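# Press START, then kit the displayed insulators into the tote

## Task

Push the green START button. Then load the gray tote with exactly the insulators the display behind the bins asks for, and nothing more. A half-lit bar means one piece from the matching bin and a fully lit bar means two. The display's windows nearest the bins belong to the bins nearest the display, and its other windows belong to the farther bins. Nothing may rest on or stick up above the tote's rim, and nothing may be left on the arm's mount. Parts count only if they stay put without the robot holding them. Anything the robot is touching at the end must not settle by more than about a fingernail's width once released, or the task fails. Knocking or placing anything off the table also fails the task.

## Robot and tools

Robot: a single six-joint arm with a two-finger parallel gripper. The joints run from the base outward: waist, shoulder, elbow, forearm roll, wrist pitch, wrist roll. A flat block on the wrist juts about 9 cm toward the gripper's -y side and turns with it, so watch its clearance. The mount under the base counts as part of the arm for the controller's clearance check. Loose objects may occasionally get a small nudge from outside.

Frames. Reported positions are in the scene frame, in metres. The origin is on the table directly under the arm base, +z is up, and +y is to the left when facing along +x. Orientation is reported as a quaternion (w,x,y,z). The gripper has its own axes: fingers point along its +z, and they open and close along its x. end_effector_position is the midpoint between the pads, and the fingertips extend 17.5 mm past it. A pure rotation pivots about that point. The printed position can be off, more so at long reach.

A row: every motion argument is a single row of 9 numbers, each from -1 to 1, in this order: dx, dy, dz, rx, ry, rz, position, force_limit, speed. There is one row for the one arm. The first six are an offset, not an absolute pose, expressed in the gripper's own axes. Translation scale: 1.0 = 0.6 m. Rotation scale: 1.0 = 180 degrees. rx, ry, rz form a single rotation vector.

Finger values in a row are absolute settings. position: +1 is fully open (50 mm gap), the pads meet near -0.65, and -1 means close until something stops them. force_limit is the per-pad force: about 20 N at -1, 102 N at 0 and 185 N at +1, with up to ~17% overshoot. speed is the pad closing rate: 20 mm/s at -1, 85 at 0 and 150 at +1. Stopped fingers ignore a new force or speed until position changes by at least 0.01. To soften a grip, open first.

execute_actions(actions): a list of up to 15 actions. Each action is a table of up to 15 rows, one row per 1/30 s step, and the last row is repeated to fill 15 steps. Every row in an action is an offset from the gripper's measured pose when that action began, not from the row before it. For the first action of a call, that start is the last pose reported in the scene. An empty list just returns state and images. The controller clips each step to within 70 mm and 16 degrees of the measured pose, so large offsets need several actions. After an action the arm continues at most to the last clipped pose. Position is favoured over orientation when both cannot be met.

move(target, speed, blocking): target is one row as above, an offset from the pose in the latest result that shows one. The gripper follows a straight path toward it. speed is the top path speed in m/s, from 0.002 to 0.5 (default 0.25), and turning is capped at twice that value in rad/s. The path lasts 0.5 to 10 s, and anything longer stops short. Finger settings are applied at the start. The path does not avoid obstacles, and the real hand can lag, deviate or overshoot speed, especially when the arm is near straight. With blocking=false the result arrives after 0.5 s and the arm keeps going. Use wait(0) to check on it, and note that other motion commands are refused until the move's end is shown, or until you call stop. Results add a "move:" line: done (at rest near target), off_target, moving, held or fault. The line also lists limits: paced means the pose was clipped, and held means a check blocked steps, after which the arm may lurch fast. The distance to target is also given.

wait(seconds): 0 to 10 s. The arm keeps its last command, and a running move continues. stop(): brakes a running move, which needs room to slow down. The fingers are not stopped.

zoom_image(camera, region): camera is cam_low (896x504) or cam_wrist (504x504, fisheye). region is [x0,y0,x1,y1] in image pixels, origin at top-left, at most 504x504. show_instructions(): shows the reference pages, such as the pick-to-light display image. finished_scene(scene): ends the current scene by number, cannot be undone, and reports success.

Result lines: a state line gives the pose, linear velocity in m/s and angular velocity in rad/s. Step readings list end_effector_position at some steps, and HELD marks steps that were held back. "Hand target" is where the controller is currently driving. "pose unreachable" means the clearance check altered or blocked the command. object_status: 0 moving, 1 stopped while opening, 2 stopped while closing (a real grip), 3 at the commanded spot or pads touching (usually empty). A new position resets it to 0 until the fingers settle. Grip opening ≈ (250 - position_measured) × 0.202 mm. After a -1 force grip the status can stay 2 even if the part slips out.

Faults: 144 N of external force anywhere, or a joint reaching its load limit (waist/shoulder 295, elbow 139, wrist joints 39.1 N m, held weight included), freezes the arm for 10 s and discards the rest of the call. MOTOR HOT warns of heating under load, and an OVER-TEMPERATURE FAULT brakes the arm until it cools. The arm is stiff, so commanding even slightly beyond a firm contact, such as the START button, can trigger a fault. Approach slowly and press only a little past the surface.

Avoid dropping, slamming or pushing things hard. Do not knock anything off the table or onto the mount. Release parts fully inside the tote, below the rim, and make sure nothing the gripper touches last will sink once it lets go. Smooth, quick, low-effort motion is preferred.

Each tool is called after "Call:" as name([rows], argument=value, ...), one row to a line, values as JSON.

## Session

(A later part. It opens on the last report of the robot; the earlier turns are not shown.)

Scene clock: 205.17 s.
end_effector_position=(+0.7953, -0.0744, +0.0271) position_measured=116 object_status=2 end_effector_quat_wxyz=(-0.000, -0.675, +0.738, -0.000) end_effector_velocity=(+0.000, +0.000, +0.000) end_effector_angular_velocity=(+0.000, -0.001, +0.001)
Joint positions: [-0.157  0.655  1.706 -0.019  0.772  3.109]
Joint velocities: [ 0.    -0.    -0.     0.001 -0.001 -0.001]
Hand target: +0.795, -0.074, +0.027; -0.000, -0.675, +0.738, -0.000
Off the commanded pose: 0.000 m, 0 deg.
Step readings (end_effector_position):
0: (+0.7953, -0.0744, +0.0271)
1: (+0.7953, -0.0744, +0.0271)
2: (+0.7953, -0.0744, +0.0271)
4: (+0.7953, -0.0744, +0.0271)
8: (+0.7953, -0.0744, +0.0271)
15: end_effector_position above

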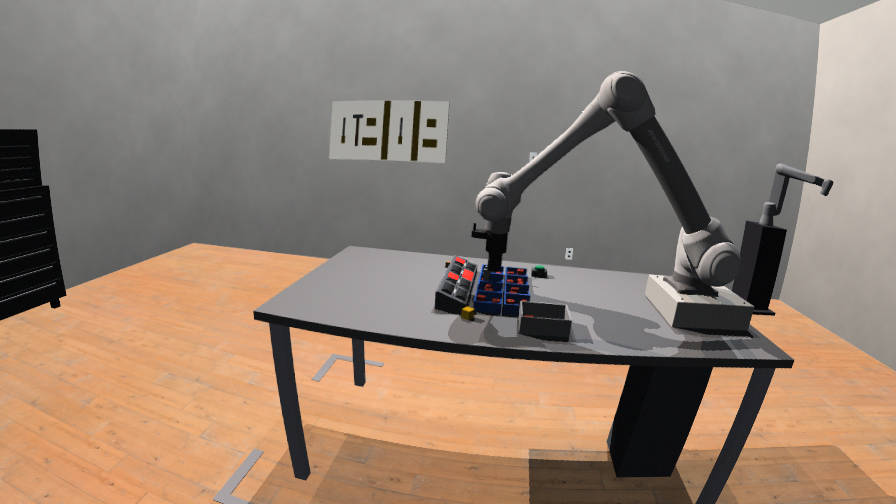

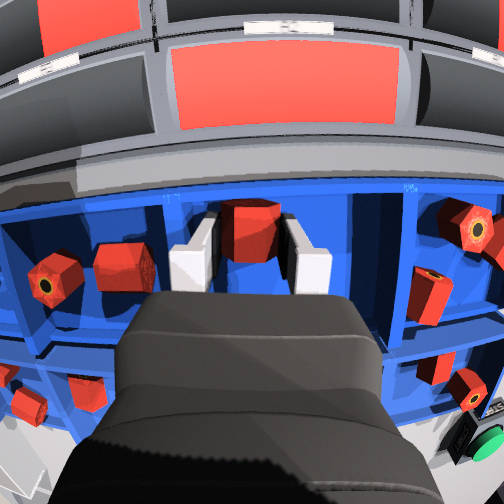

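Call:
move(target=[0, 0, -0.11, 0, 0, 0, -1, -0.6, 0], speed=0.2)

Scene clock: 208.87 s.
end_effector_position=(+0.7951, -0.0744, +0.0929) position_measured=116 object_status=2 end_effector_quat_wxyz=(-0.000, -0.675, +0.738, -0.000) end_effector_velocity=(+0.000, +0.000, +0.001) end_effector_angular_velocity=(+0.000, -0.001, +0.001)
Joint positions: [-0.156  0.582  1.683 -0.017  0.869  3.108]
Joint velocities: [ 0.    -0.001 -0.     0.     0.    -0.001]
Hand target: +0.795, -0.074, +0.093; -0.000, -0.675, +0.738, -0.000
Off the commanded pose: 0.000 m, 0 deg.
move: done

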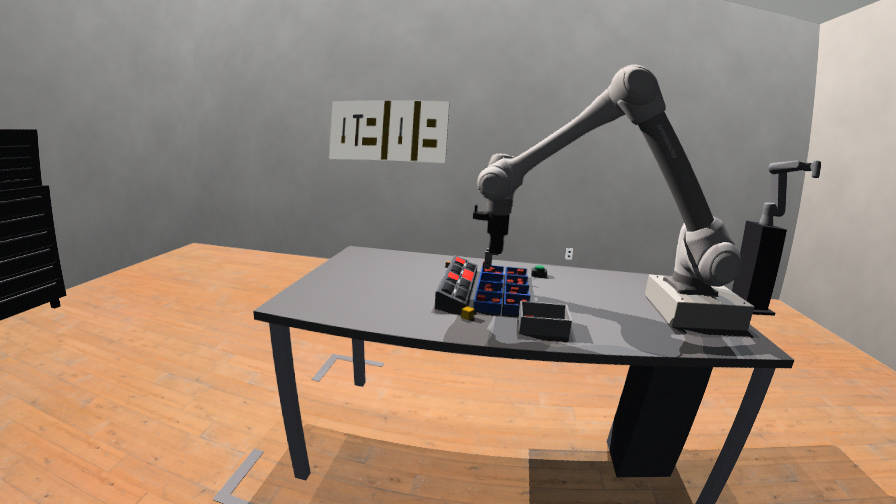

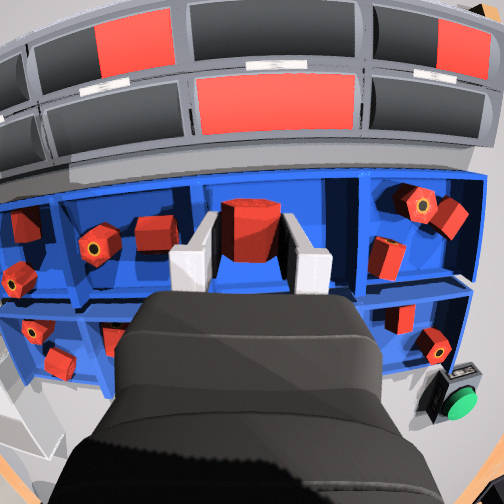

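Call:
move(target=[-0.5114, 0.3578, -0.012, 0, 0, -0.0278, -1, -0.6, 0], speed=0.4)

Scene clock: 216.80 s.
end_effector_position=(+0.6084, +0.2496, +0.0995) position_measured=116 object_status=2 end_effector_quat_wxyz=(+0.001, +0.707, -0.707, +0.001) end_effector_velocity=(+0.001, +0.000, -0.000) end_effector_angular_velocity=(-0.001, -0.002, +0.002)
Joint positions: [ 0.335  0.414  1.97  -0.024  0.757  3.518]
Joint velocities: [ 0.     0.001 -0.002 -0.002 -0.001 -0.001]
Hand target: +0.608, +0.250, +0.099; +0.001, +0.707, -0.707, +0.001
Off the commanded pose: 0.001 m, 0 deg.
move: done

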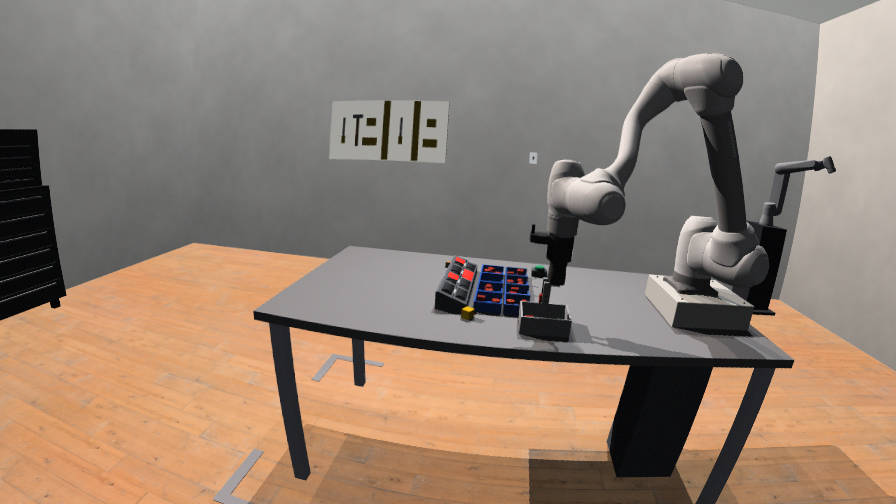

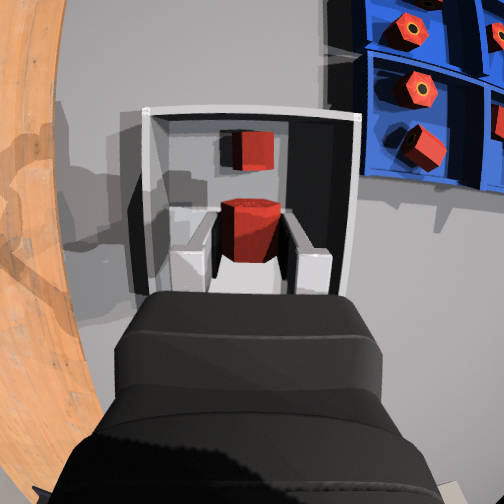

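Call:
move(target=[0, 0, 0.1172, 0, 0, 0, -1, -0.6, 0], speed=0.11)

Call:
execute_actions([
  [[0, 0, 0, 0, 0, 0, 0.55, -0.6, 0]],
])

Scene clock: 227.07 s.
end_effector_position=(+0.6085, +0.2495, +0.0293) position_measured=116 object_status=2 end_effector_quat_wxyz=(+0.001, +0.707, -0.707, +0.001) end_effector_velocity=(+0.000, +0.000, -0.000) end_effector_angular_velocity=(+0.001, -0.001, +0.001)
Joint positions: [ 0.333  0.509  1.998 -0.028  0.634  3.521]
Joint velocities: [ 0.     0.    -0.     0.001 -0.002 -0.001]
Hand target: +0.609, +0.250, +0.029; +0.001, +0.707, -0.707, +0.001
Off the commanded pose: 0.000 m, 0 deg.
move: done

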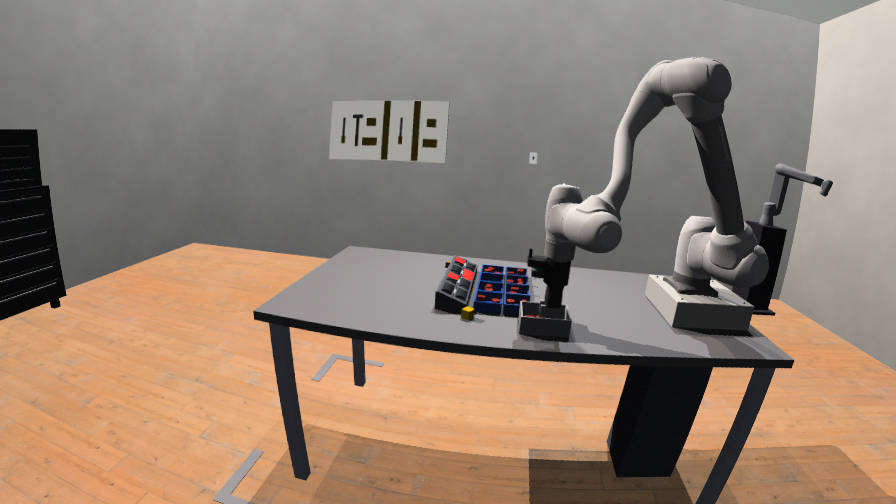

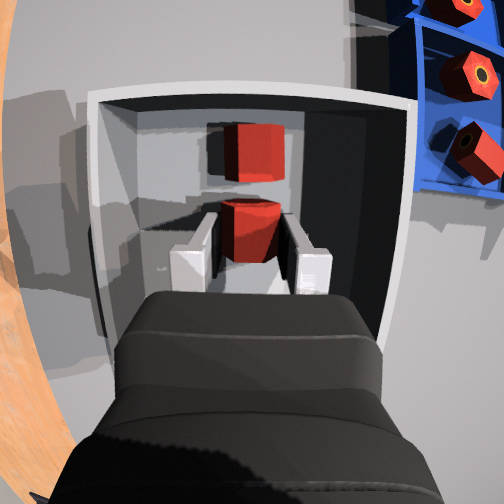

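Scene clock: 227.57 s.
end_effector_position=(+0.6085, +0.2495, +0.0293) position_measured=70 object_status=3 end_effector_quat_wxyz=(+0.001, +0.707, -0.707, +0.001) end_effector_velocity=(+0.000, -0.000, +0.000) end_effector_angular_velocity=(-0.000, -0.001, +0.000)
Joint positions: [ 0.333  0.509  1.998 -0.028  0.634  3.521]
Joint velocities: [-0.    -0.     0.    -0.001 -0.001  0.001]
Hand target: +0.609, +0.250, +0.029; +0.001, +0.707, -0.707, +0.001
Off the commanded pose: 0.000 m, 0 deg.
Step readings (end_effector_position):
0: (+0.6085, +0.2495, +0.0293)
1: (+0.6085, +0.2495, +0.0293)
2: (+0.6085, +0.2495, +0.0293)
4: (+0.6085, +0.2495, +0.0293)
8: (+0.6085, +0.2495, +0.0293)
15: end_effector_position above

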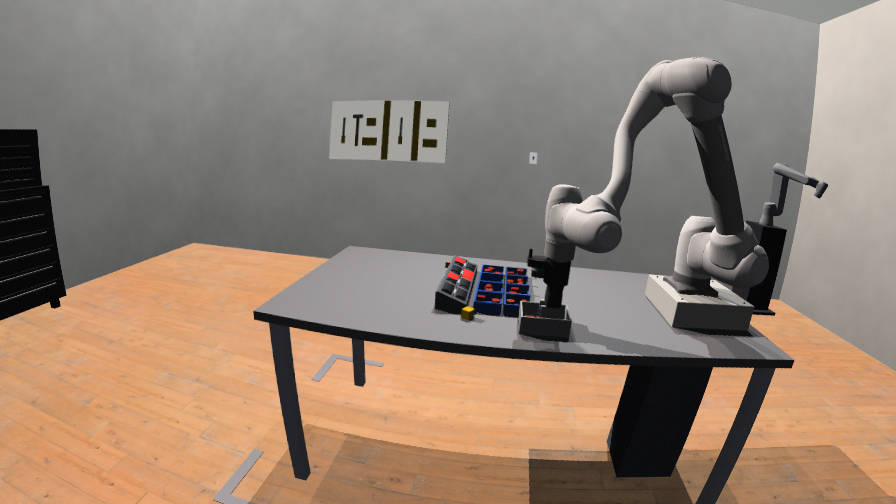

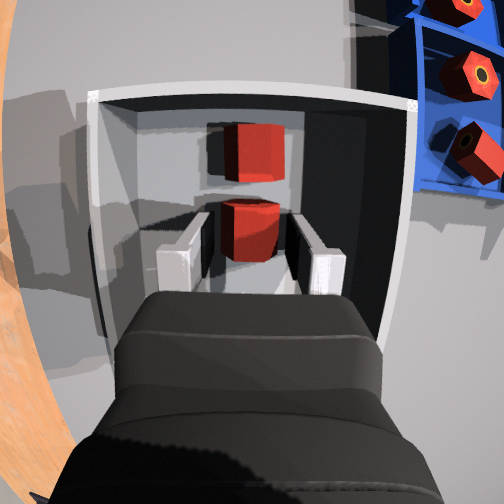

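Call:
move(target=[0, 0, -0.105, 0, 0, 0, 0.55, -0.6, 0], speed=0.25)

Call:
move(target=[0.4242, -0.1325, -0.012, 0, 0, 0, 0.55, -0.6, 0], speed=0.4)

Scene clock: 234.17 s.
end_effector_position=(+0.6084, +0.2496, +0.0922) position_measured=70 object_status=3 end_effector_quat_wxyz=(+0.001, +0.707, -0.707, +0.001) end_effector_velocity=(+0.000, +0.000, +0.000) end_effector_angular_velocity=(-0.000, -0.000, +0.001)
Joint positions: [ 0.334  0.423  1.974 -0.025  0.744  3.518]
Joint velocities: [ 0.    -0.    -0.    -0.     0.    -0.001]
Hand target: +0.608, +0.250, +0.092; +0.001, +0.707, -0.707, +0.001
Off the commanded pose: 0.000 m, 0 deg.
move: done

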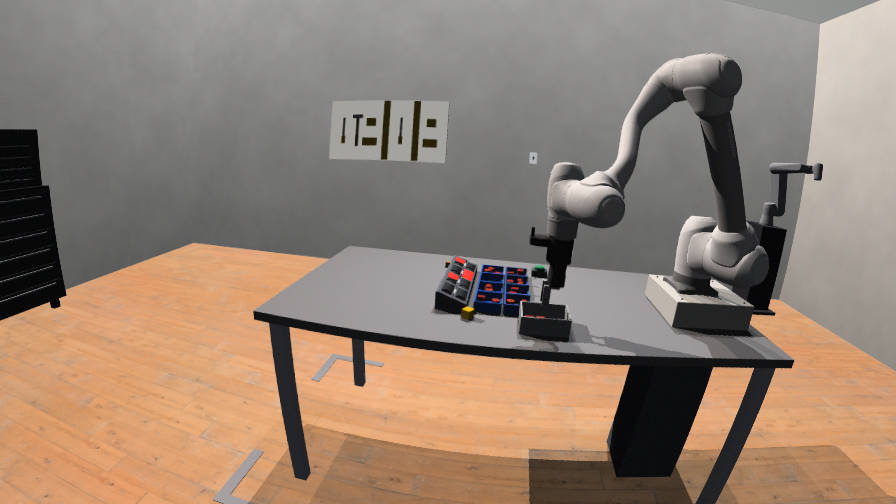

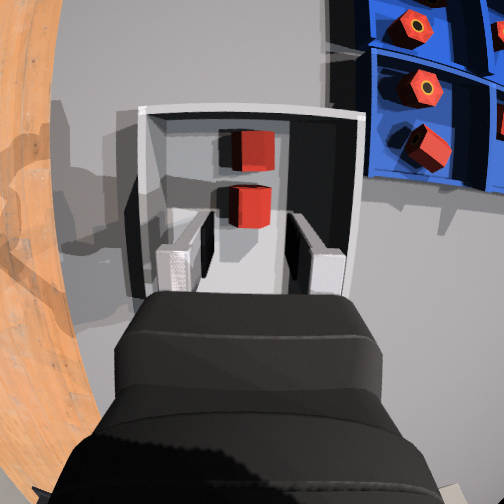

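Scene clock: 235.27 s.
end_effector_position=(+0.6874, -0.0045, +0.0998) position_measured=70 object_status=3 end_effector_quat_wxyz=(+0.000, +0.707, -0.707, +0.000) end_effector_velocity=(+0.000, +0.000, +0.000) end_effector_angular_velocity=(+0.001, -0.001, -0.003)
Joint positions: [-0.076  0.44   1.916 -0.02   0.778  3.104]
Joint velocities: [ 0.     0.    -0.001  0.001 -0.     0.002]
Hand target: +0.687, -0.005, +0.100; +0.000, +0.707, -0.707, +0.000
Off the commanded pose: 0.001 m, 0 deg.
move: done

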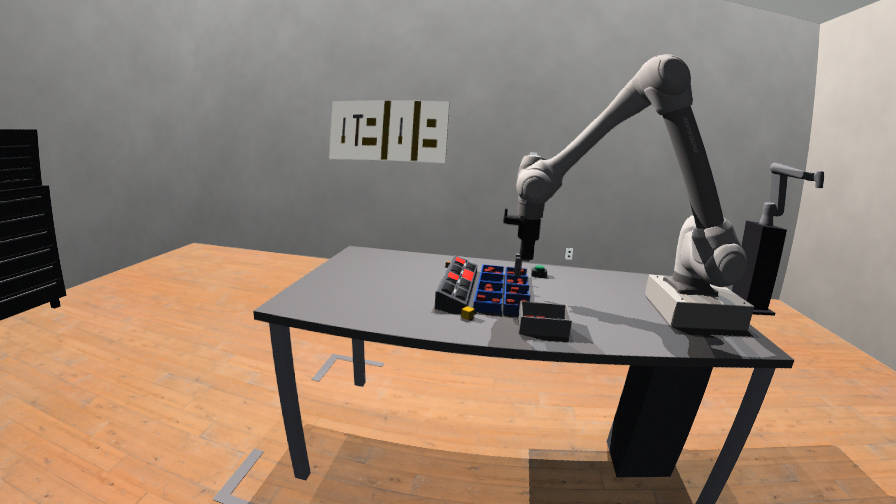

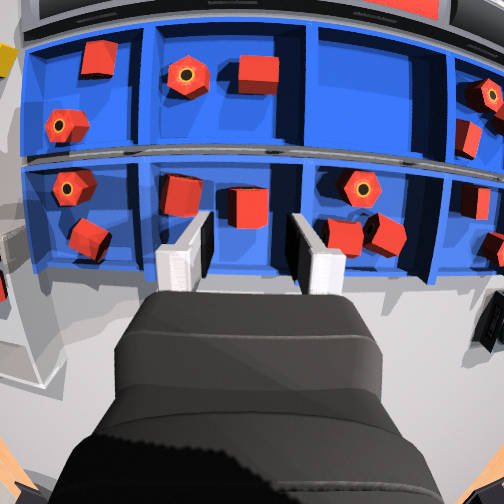

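Call:
zoom_image(camera="cam_wrist", region=[130, 140, 370, 300])

Region (130, 140, 370, 300) of cam_wrist's 504x504 image, scaled by 2.100, with more detail than that image has.

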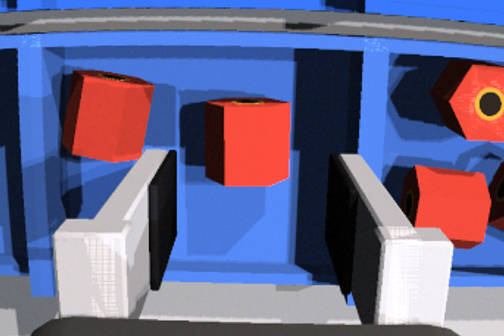

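Call:
move(target=[-0.0025, 0, 0.121, 0, 0, 0, 0.55, -0.6, 0], speed=0.12)

Call:
execute_actions([
  [[0, 0, 0, 0, 0, 0, -1, -0.6, 0]],
])

Scene clock: 244.53 s.
end_effector_position=(+0.6875, -0.0031, +0.0273) position_measured=70 object_status=3 end_effector_quat_wxyz=(+0.000, +0.707, -0.707, +0.000) end_effector_velocity=(-0.000, -0.000, -0.000) end_effector_angular_velocity=(-0.001, +0.001, +0.002)
Joint positions: [-0.075  0.534  1.944 -0.023  0.656  3.109]
Joint velocities: [-0.     0.001 -0.    -0.001  0.001 -0.001]
Hand target: +0.688, -0.003, +0.027; +0.000, +0.707, -0.707, +0.000
Off the commanded pose: 0.000 m, 0 deg.
move: done

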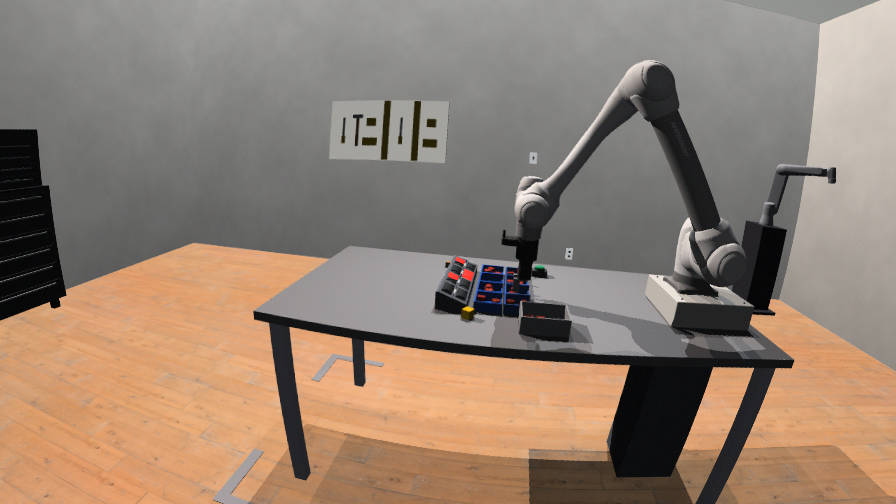

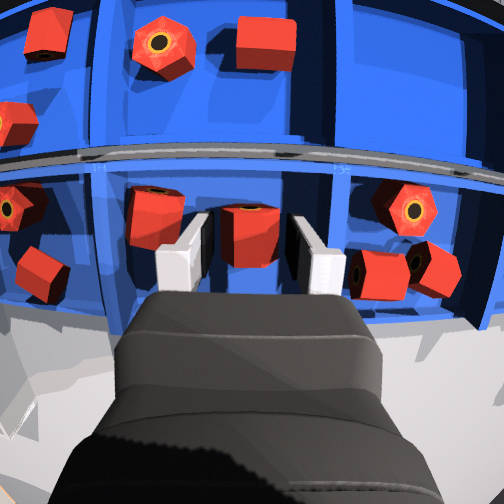

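Scene clock: 245.03 s.
end_effector_position=(+0.6875, -0.0031, +0.0273) position_measured=115 object_status=2 end_effector_quat_wxyz=(+0.000, +0.707, -0.707, +0.000) end_effector_velocity=(-0.000, +0.000, +0.000) end_effector_angular_velocity=(+0.000, +0.000, -0.002)
Joint positions: [-0.075  0.534  1.944 -0.023  0.656  3.109]
Joint velocities: [ 0.    -0.    -0.     0.001  0.001  0.002]
Hand target: +0.688, -0.003, +0.027; +0.000, +0.707, -0.707, +0.000
Off the commanded pose: 0.000 m, 0 deg.
Step readings (end_effector_position):
0: (+0.6875, -0.0031, +0.0273)
1: (+0.6875, -0.0031, +0.0273)
2: (+0.6875, -0.0031, +0.0273)
4: (+0.6875, -0.0031, +0.0273)
8: (+0.6875, -0.0031, +0.0273)
15: end_effector_position above

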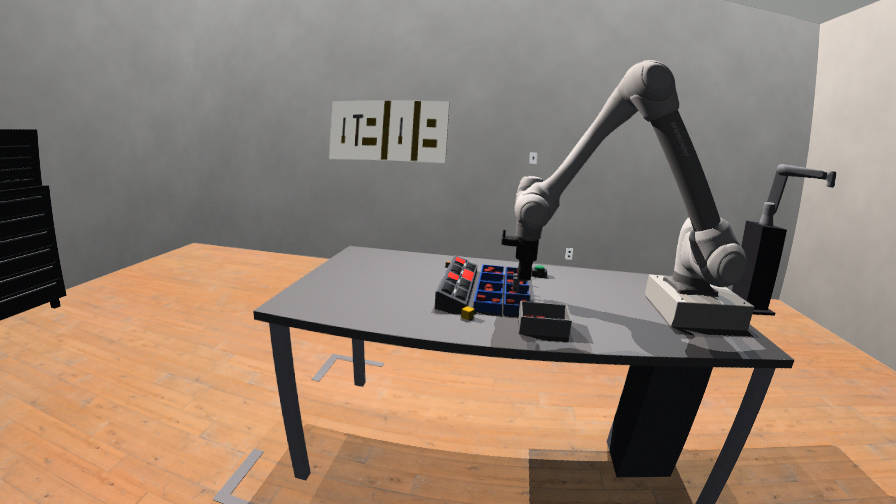

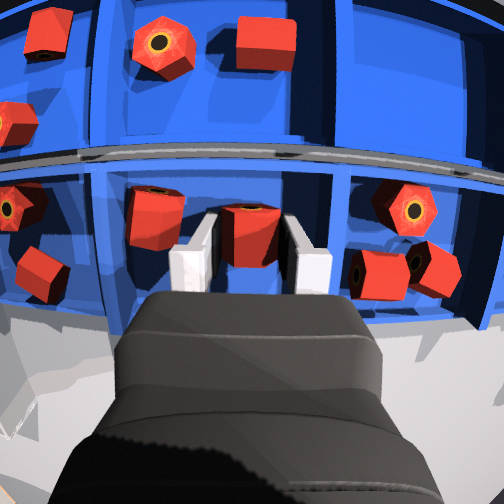

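Call:
move(target=[0, 0, -0.11, 0, 0, 0, -1, -0.6, 0], speed=0.2)

Call:
move(target=[-0.4635, 0.1958, -0.012, 0, 0, 0, -1, -0.6, 0], speed=0.4)

Scene clock: 261.00 s.
end_effector_position=(+0.6874, -0.0030, +0.0932) position_measured=115 object_status=2 end_effector_quat_wxyz=(+0.000, +0.707, -0.707, +0.000) end_effector_velocity=(-0.000, +0.000, +0.001) end_effector_angular_velocity=(+0.000, +0.001, -0.002)
Joint positions: [-0.074  0.448  1.919 -0.02   0.767  3.107]
Joint velocities: [ 0.    -0.001 -0.    -0.     0.002  0.002]
Hand target: +0.687, -0.003, +0.093; +0.000, +0.707, -0.707, +0.000
Off the commanded pose: 0.000 m, 0 deg.
move: done

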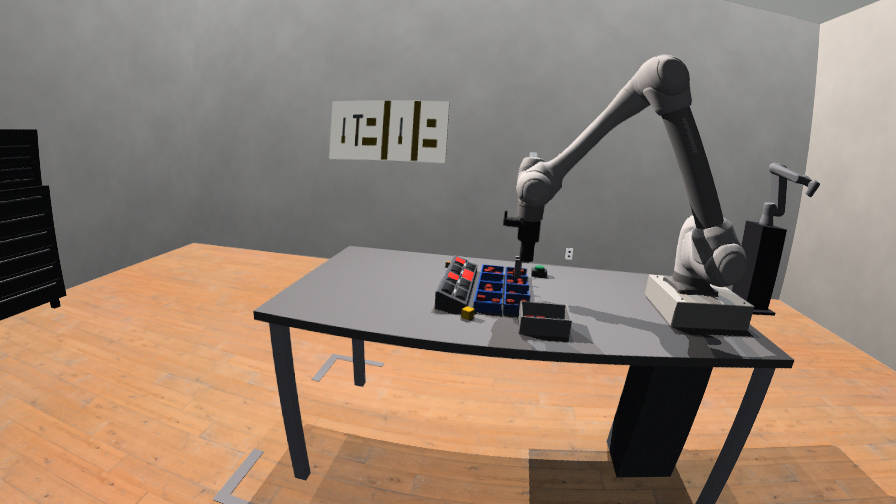

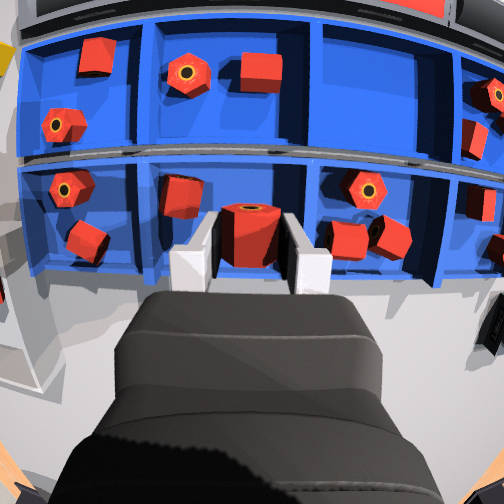

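Scene clock: 262.23 s.
end_effector_position=(+0.5704, +0.2746, +0.0998) position_measured=115 object_status=2 end_effector_quat_wxyz=(+0.001, +0.707, -0.707, +0.001) end_effector_velocity=(-0.000, +0.000, -0.000) end_effector_angular_velocity=(+0.000, +0.002, -0.003)
Joint positions: [ 0.395  0.386  2.017 -0.025  0.739  3.579]
Joint velocities: [-0.     0.001 -0.     0.001  0.001  0.002]
Hand target: +0.570, +0.275, +0.100; +0.001, +0.707, -0.707, +0.001
Off the commanded pose: 0.001 m, 0 deg.
move: done

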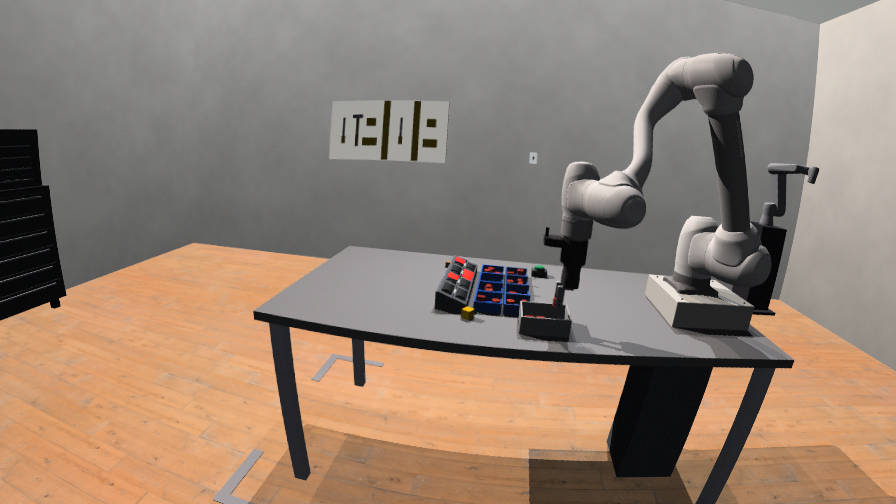

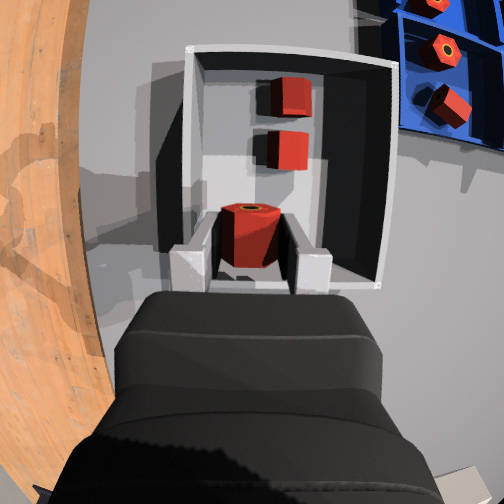

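Call:
move(target=[0, 0, 0.1172, 0, 0, 0, -1, -0.6, 0], speed=0.11)

Call:
execute_actions([
  [[0, 0, 0, 0, 0, 0, 0.45, -0.6, 0]],
])

Call:
move(target=[0, 0, -0.105, 0, 0, 0, 0.45, -0.6, 0], speed=0.25)

Scene clock: 269.13 s.
end_effector_position=(+0.5704, +0.2745, +0.0296) position_measured=115 object_status=2 end_effector_quat_wxyz=(+0.001, +0.707, -0.707, +0.001) end_effector_velocity=(-0.000, -0.000, -0.000) end_effector_angular_velocity=(-0.001, +0.001, -0.001)
Joint positions: [ 0.393  0.485  2.045 -0.029  0.612  3.583]
Joint velocities: [-0.     0.     0.    -0.001  0.001  0.001]
Hand target: +0.570, +0.275, +0.030; +0.001, +0.707, -0.707, +0.001
Off the commanded pose: 0.000 m, 0 deg.
move: done

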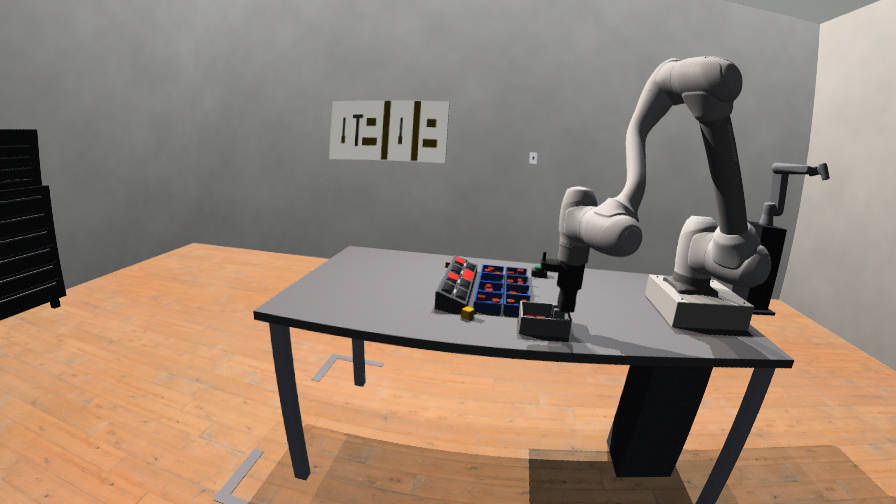

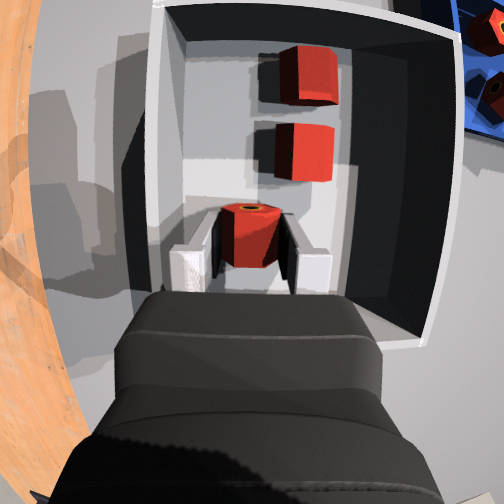

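Scene clock: 269.63 s.
end_effector_position=(+0.5704, +0.2745, +0.0296) position_measured=85 object_status=3 end_effector_quat_wxyz=(+0.001, +0.707, -0.707, +0.001) end_effector_velocity=(+0.000, +0.000, +0.000) end_effector_angular_velocity=(+0.001, -0.000, -0.001)
Joint positions: [ 0.393  0.485  2.045 -0.029  0.612  3.583]
Joint velocities: [ 0.    -0.     0.     0.001 -0.001  0.   ]
Hand target: +0.570, +0.275, +0.030; +0.001, +0.707, -0.707, +0.001
Off the commanded pose: 0.000 m, 0 deg.
Step readings (end_effector_position):
0: (+0.5704, +0.2745, +0.0296)
1: (+0.5704, +0.2745, +0.0296)
2: (+0.5704, +0.2745, +0.0296)
4: (+0.5704, +0.2745, +0.0296)
8: (+0.5704, +0.2745, +0.0296)
15: end_effector_position above

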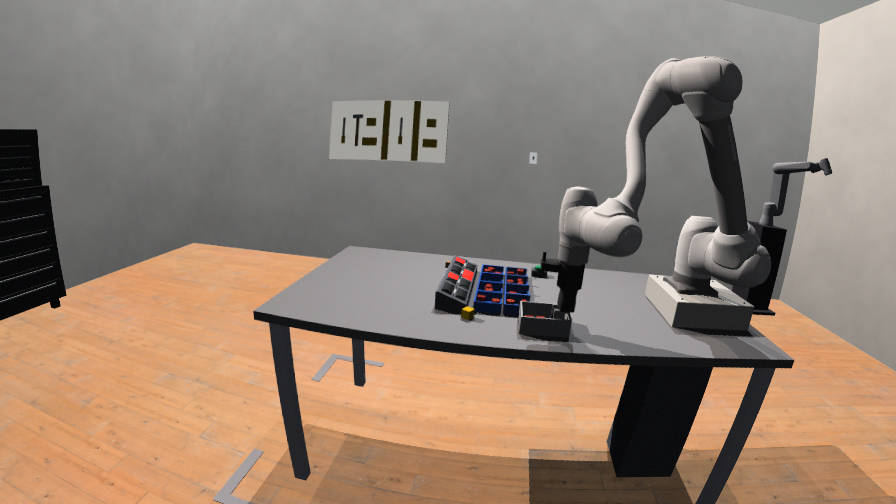

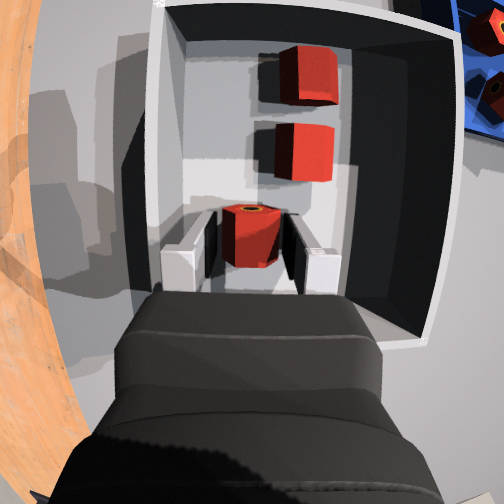

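Scene clock: 270.37 s.
end_effector_position=(+0.5703, +0.2746, +0.0925) position_measured=85 object_status=3 end_effector_quat_wxyz=(+0.001, +0.707, -0.707, +0.001) end_effector_velocity=(+0.001, +0.000, +0.001) end_effector_angular_velocity=(+0.002, -0.002, -0.003)
Joint positions: [ 0.395  0.396  2.02  -0.025  0.726  3.58 ]
Joint velocities: [-0.    -0.001 -0.     0.001 -0.001  0.002]
Hand target: +0.570, +0.275, +0.093; +0.001, +0.707, -0.707, +0.001
Off the commanded pose: 0.000 m, 0 deg.
move: done

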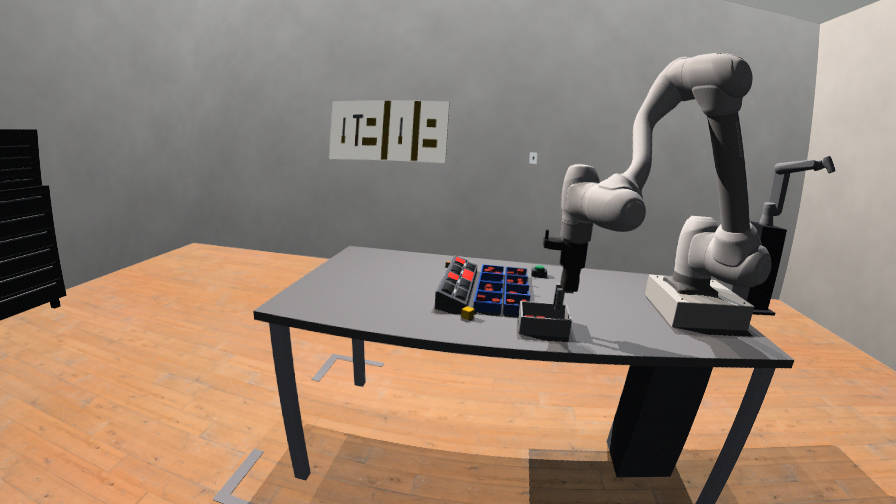

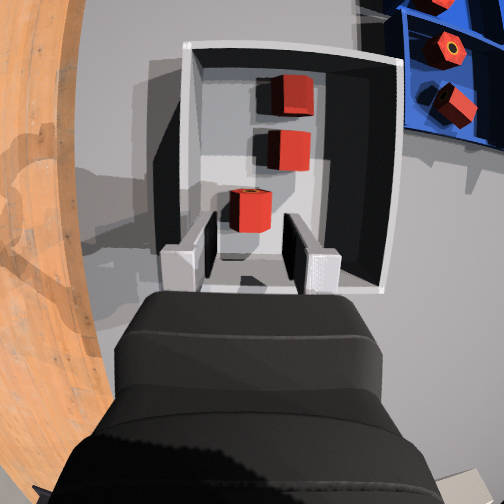

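Call:
move(target=[0.7827, -0.2162, -0.012, 0, 0, 0, 0.55, -0.6, 0], speed=0.45)

Call:
zoom_image(camera="cam_wrist", region=[130, 140, 370, 300])

Scene clock: 280.30 s.
end_effector_position=(+0.6993, -0.1943, +0.1005) position_measured=70 object_status=3 end_effector_quat_wxyz=(+0.000, +0.707, -0.707, +0.000) end_effector_velocity=(+0.001, -0.000, -0.000) end_effector_angular_velocity=(-0.001, -0.001, +0.002)
Joint positions: [-0.348  0.483  1.836 -0.015  0.813  2.828]
Joint velocities: [-0.     0.001 -0.001 -0.    -0.001 -0.002]
Hand target: +0.699, -0.194, +0.100; +0.000, +0.707, -0.707, +0.000
Off the commanded pose: 0.001 m, 0 deg.
move: done

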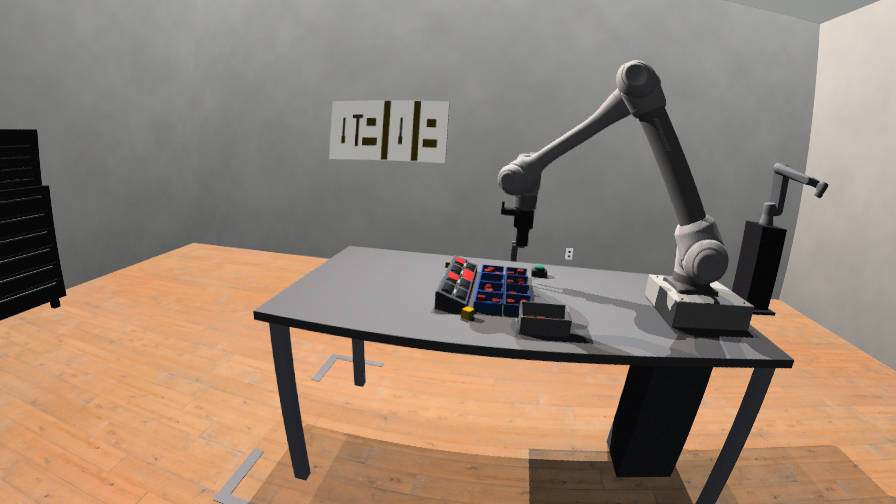

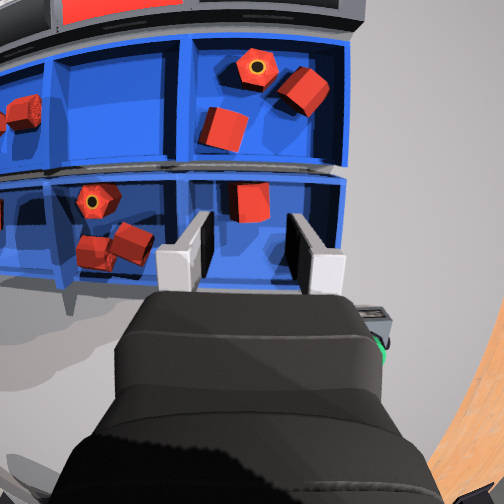

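Region (130, 140, 370, 300) of cam_wrist's 504x504 image, scaled by 2.100, with more detail than that image has.

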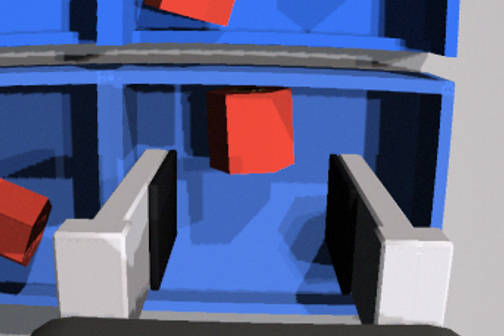

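Call:
move(target=[-0.0008, -0.004, 0.122, 0, 0, -0.022, 0.55, -0.6, 0], speed=0.12)

Call:
execute_actions([
  [[0, 0, 0, 0, 0, 0, -1, -0.6, 0]],
])

Scene clock: 291.63 s.
end_effector_position=(+0.7017, -0.1939, +0.0273) position_measured=70 object_status=3 end_effector_quat_wxyz=(+0.000, +0.731, -0.683, +0.000) end_effector_velocity=(-0.000, -0.000, -0.000) end_effector_angular_velocity=(+0.000, +0.000, -0.000)
Joint positions: [-0.35   0.575  1.857 -0.017  0.699  2.76 ]
Joint velocities: [-0.     0.001  0.     0.    -0.    -0.   ]
Hand target: +0.702, -0.194, +0.027; +0.000, +0.731, -0.683, +0.000
Off the commanded pose: 0.000 m, 0 deg.
move: done

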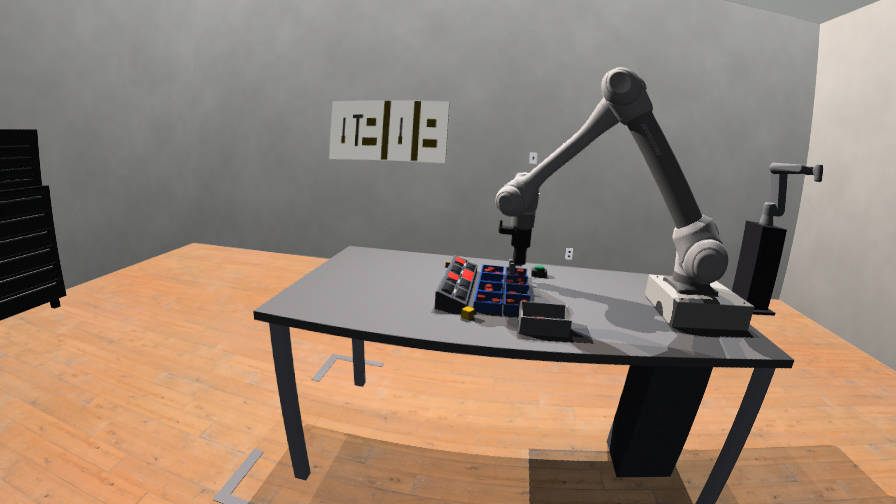

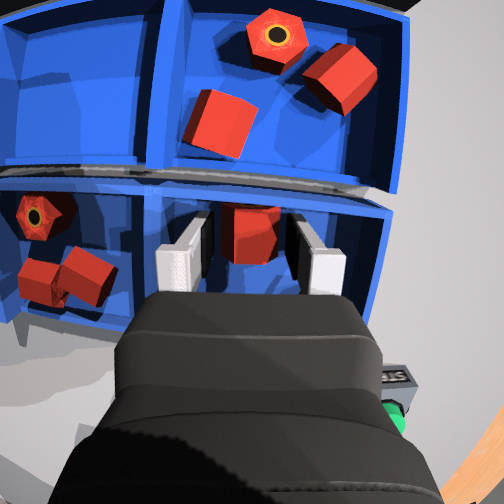

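Scene clock: 292.13 s.
end_effector_position=(+0.7017, -0.1939, +0.0273) position_measured=116 object_status=2 end_effector_quat_wxyz=(+0.000, +0.731, -0.683, +0.000) end_effector_velocity=(+0.001, -0.000, +0.000) end_effector_angular_velocity=(-0.001, -0.002, -0.000)
Joint positions: [-0.35   0.575  1.857 -0.017  0.699  2.76 ]
Joint velocities: [-0.    -0.     0.    -0.001 -0.002  0.001]
Hand target: +0.702, -0.194, +0.027; +0.000, +0.731, -0.683, +0.000
Off the commanded pose: 0.000 m, 0 deg.
Step readings (end_effector_position):
0: (+0.7017, -0.1939, +0.0273)
1: (+0.7017, -0.1939, +0.0273)
2: (+0.7017, -0.1939, +0.0273)
4: (+0.7017, -0.1939, +0.0273)
8: (+0.7017, -0.1939, +0.0273)
15: end_effector_position above

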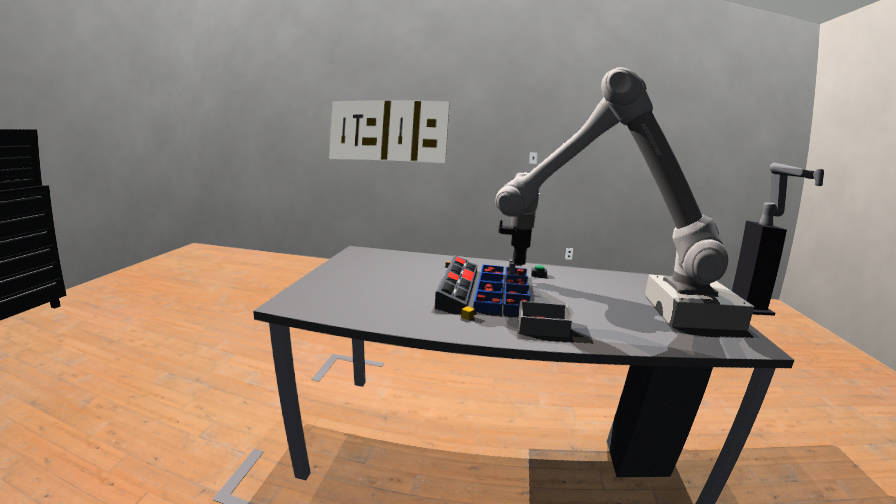

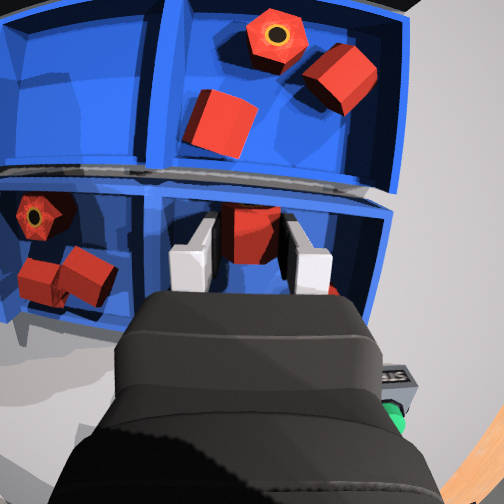

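Call:
move(target=[0, 0, -0.11, 0, 0, 0, -1, -0.6, 0], speed=0.2)

Call:
move(target=[-0.7135, 0.1701, -0.012, 0, 0, 0.022, -1, -0.6, 0], speed=0.4)

Scene clock: 297.40 s.
end_effector_position=(+0.7016, -0.1938, +0.0932) position_measured=116 object_status=2 end_effector_quat_wxyz=(+0.000, +0.731, -0.683, +0.000) end_effector_velocity=(+0.000, -0.000, +0.000) end_effector_angular_velocity=(-0.001, -0.001, +0.000)
Joint positions: [-0.349  0.495  1.834 -0.015  0.803  2.758]
Joint velocities: [ 0.    -0.    -0.    -0.001  0.     0.   ]
Hand target: +0.702, -0.194, +0.093; +0.000, +0.731, -0.683, +0.000
Off the commanded pose: 0.000 m, 0 deg.
move: done

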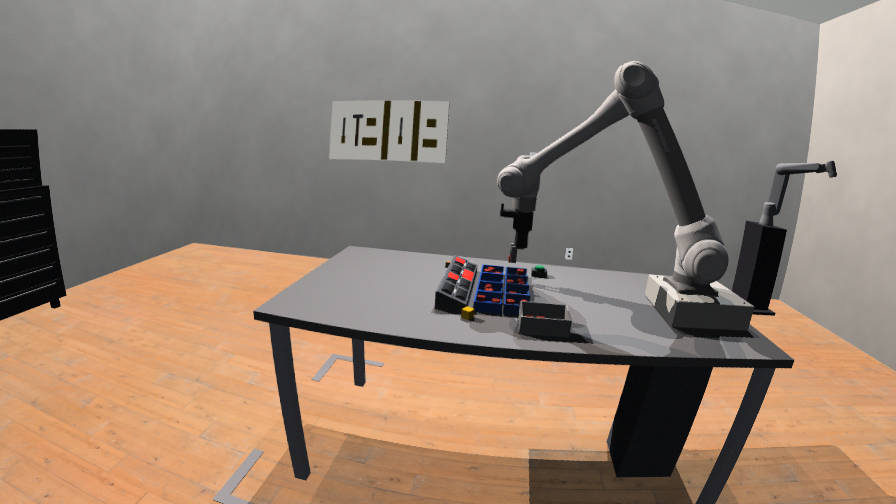

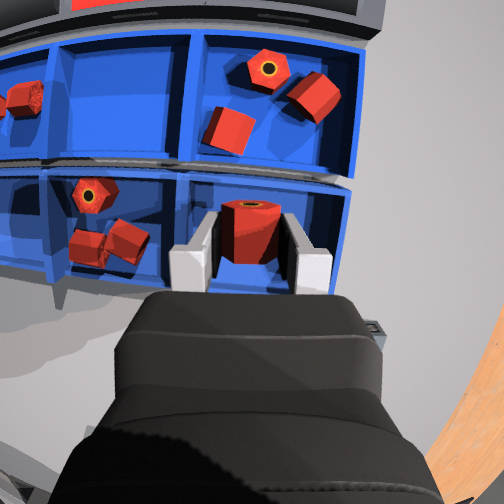

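Scene clock: 298.97 s.
end_effector_position=(+0.5708, +0.2255, +0.0997) position_measured=116 object_status=2 end_effector_quat_wxyz=(+0.001, +0.707, -0.707, +0.001) end_effector_velocity=(-0.000, -0.000, +0.000) end_effector_angular_velocity=(-0.000, +0.001, -0.001)
Joint positions: [ 0.319  0.361  2.056 -0.025  0.725  3.503]
Joint velocities: [-0.     0.    -0.     0.     0.001  0.001]
Hand target: +0.571, +0.226, +0.100; +0.001, +0.707, -0.707, +0.001
Off the commanded pose: 0.001 m, 0 deg.
move: done

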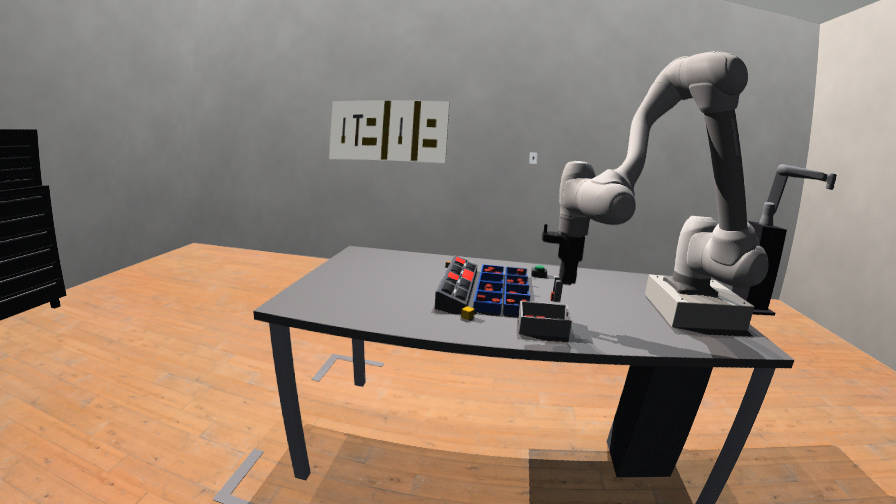

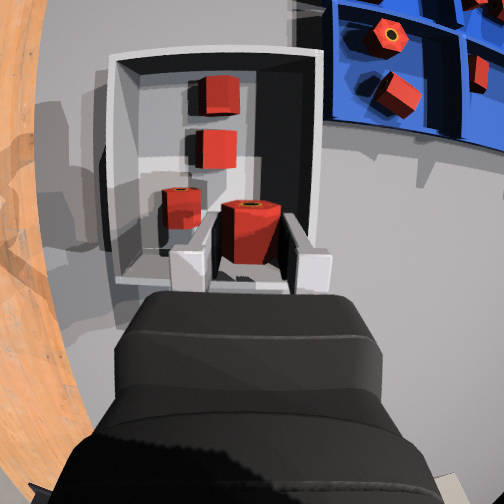

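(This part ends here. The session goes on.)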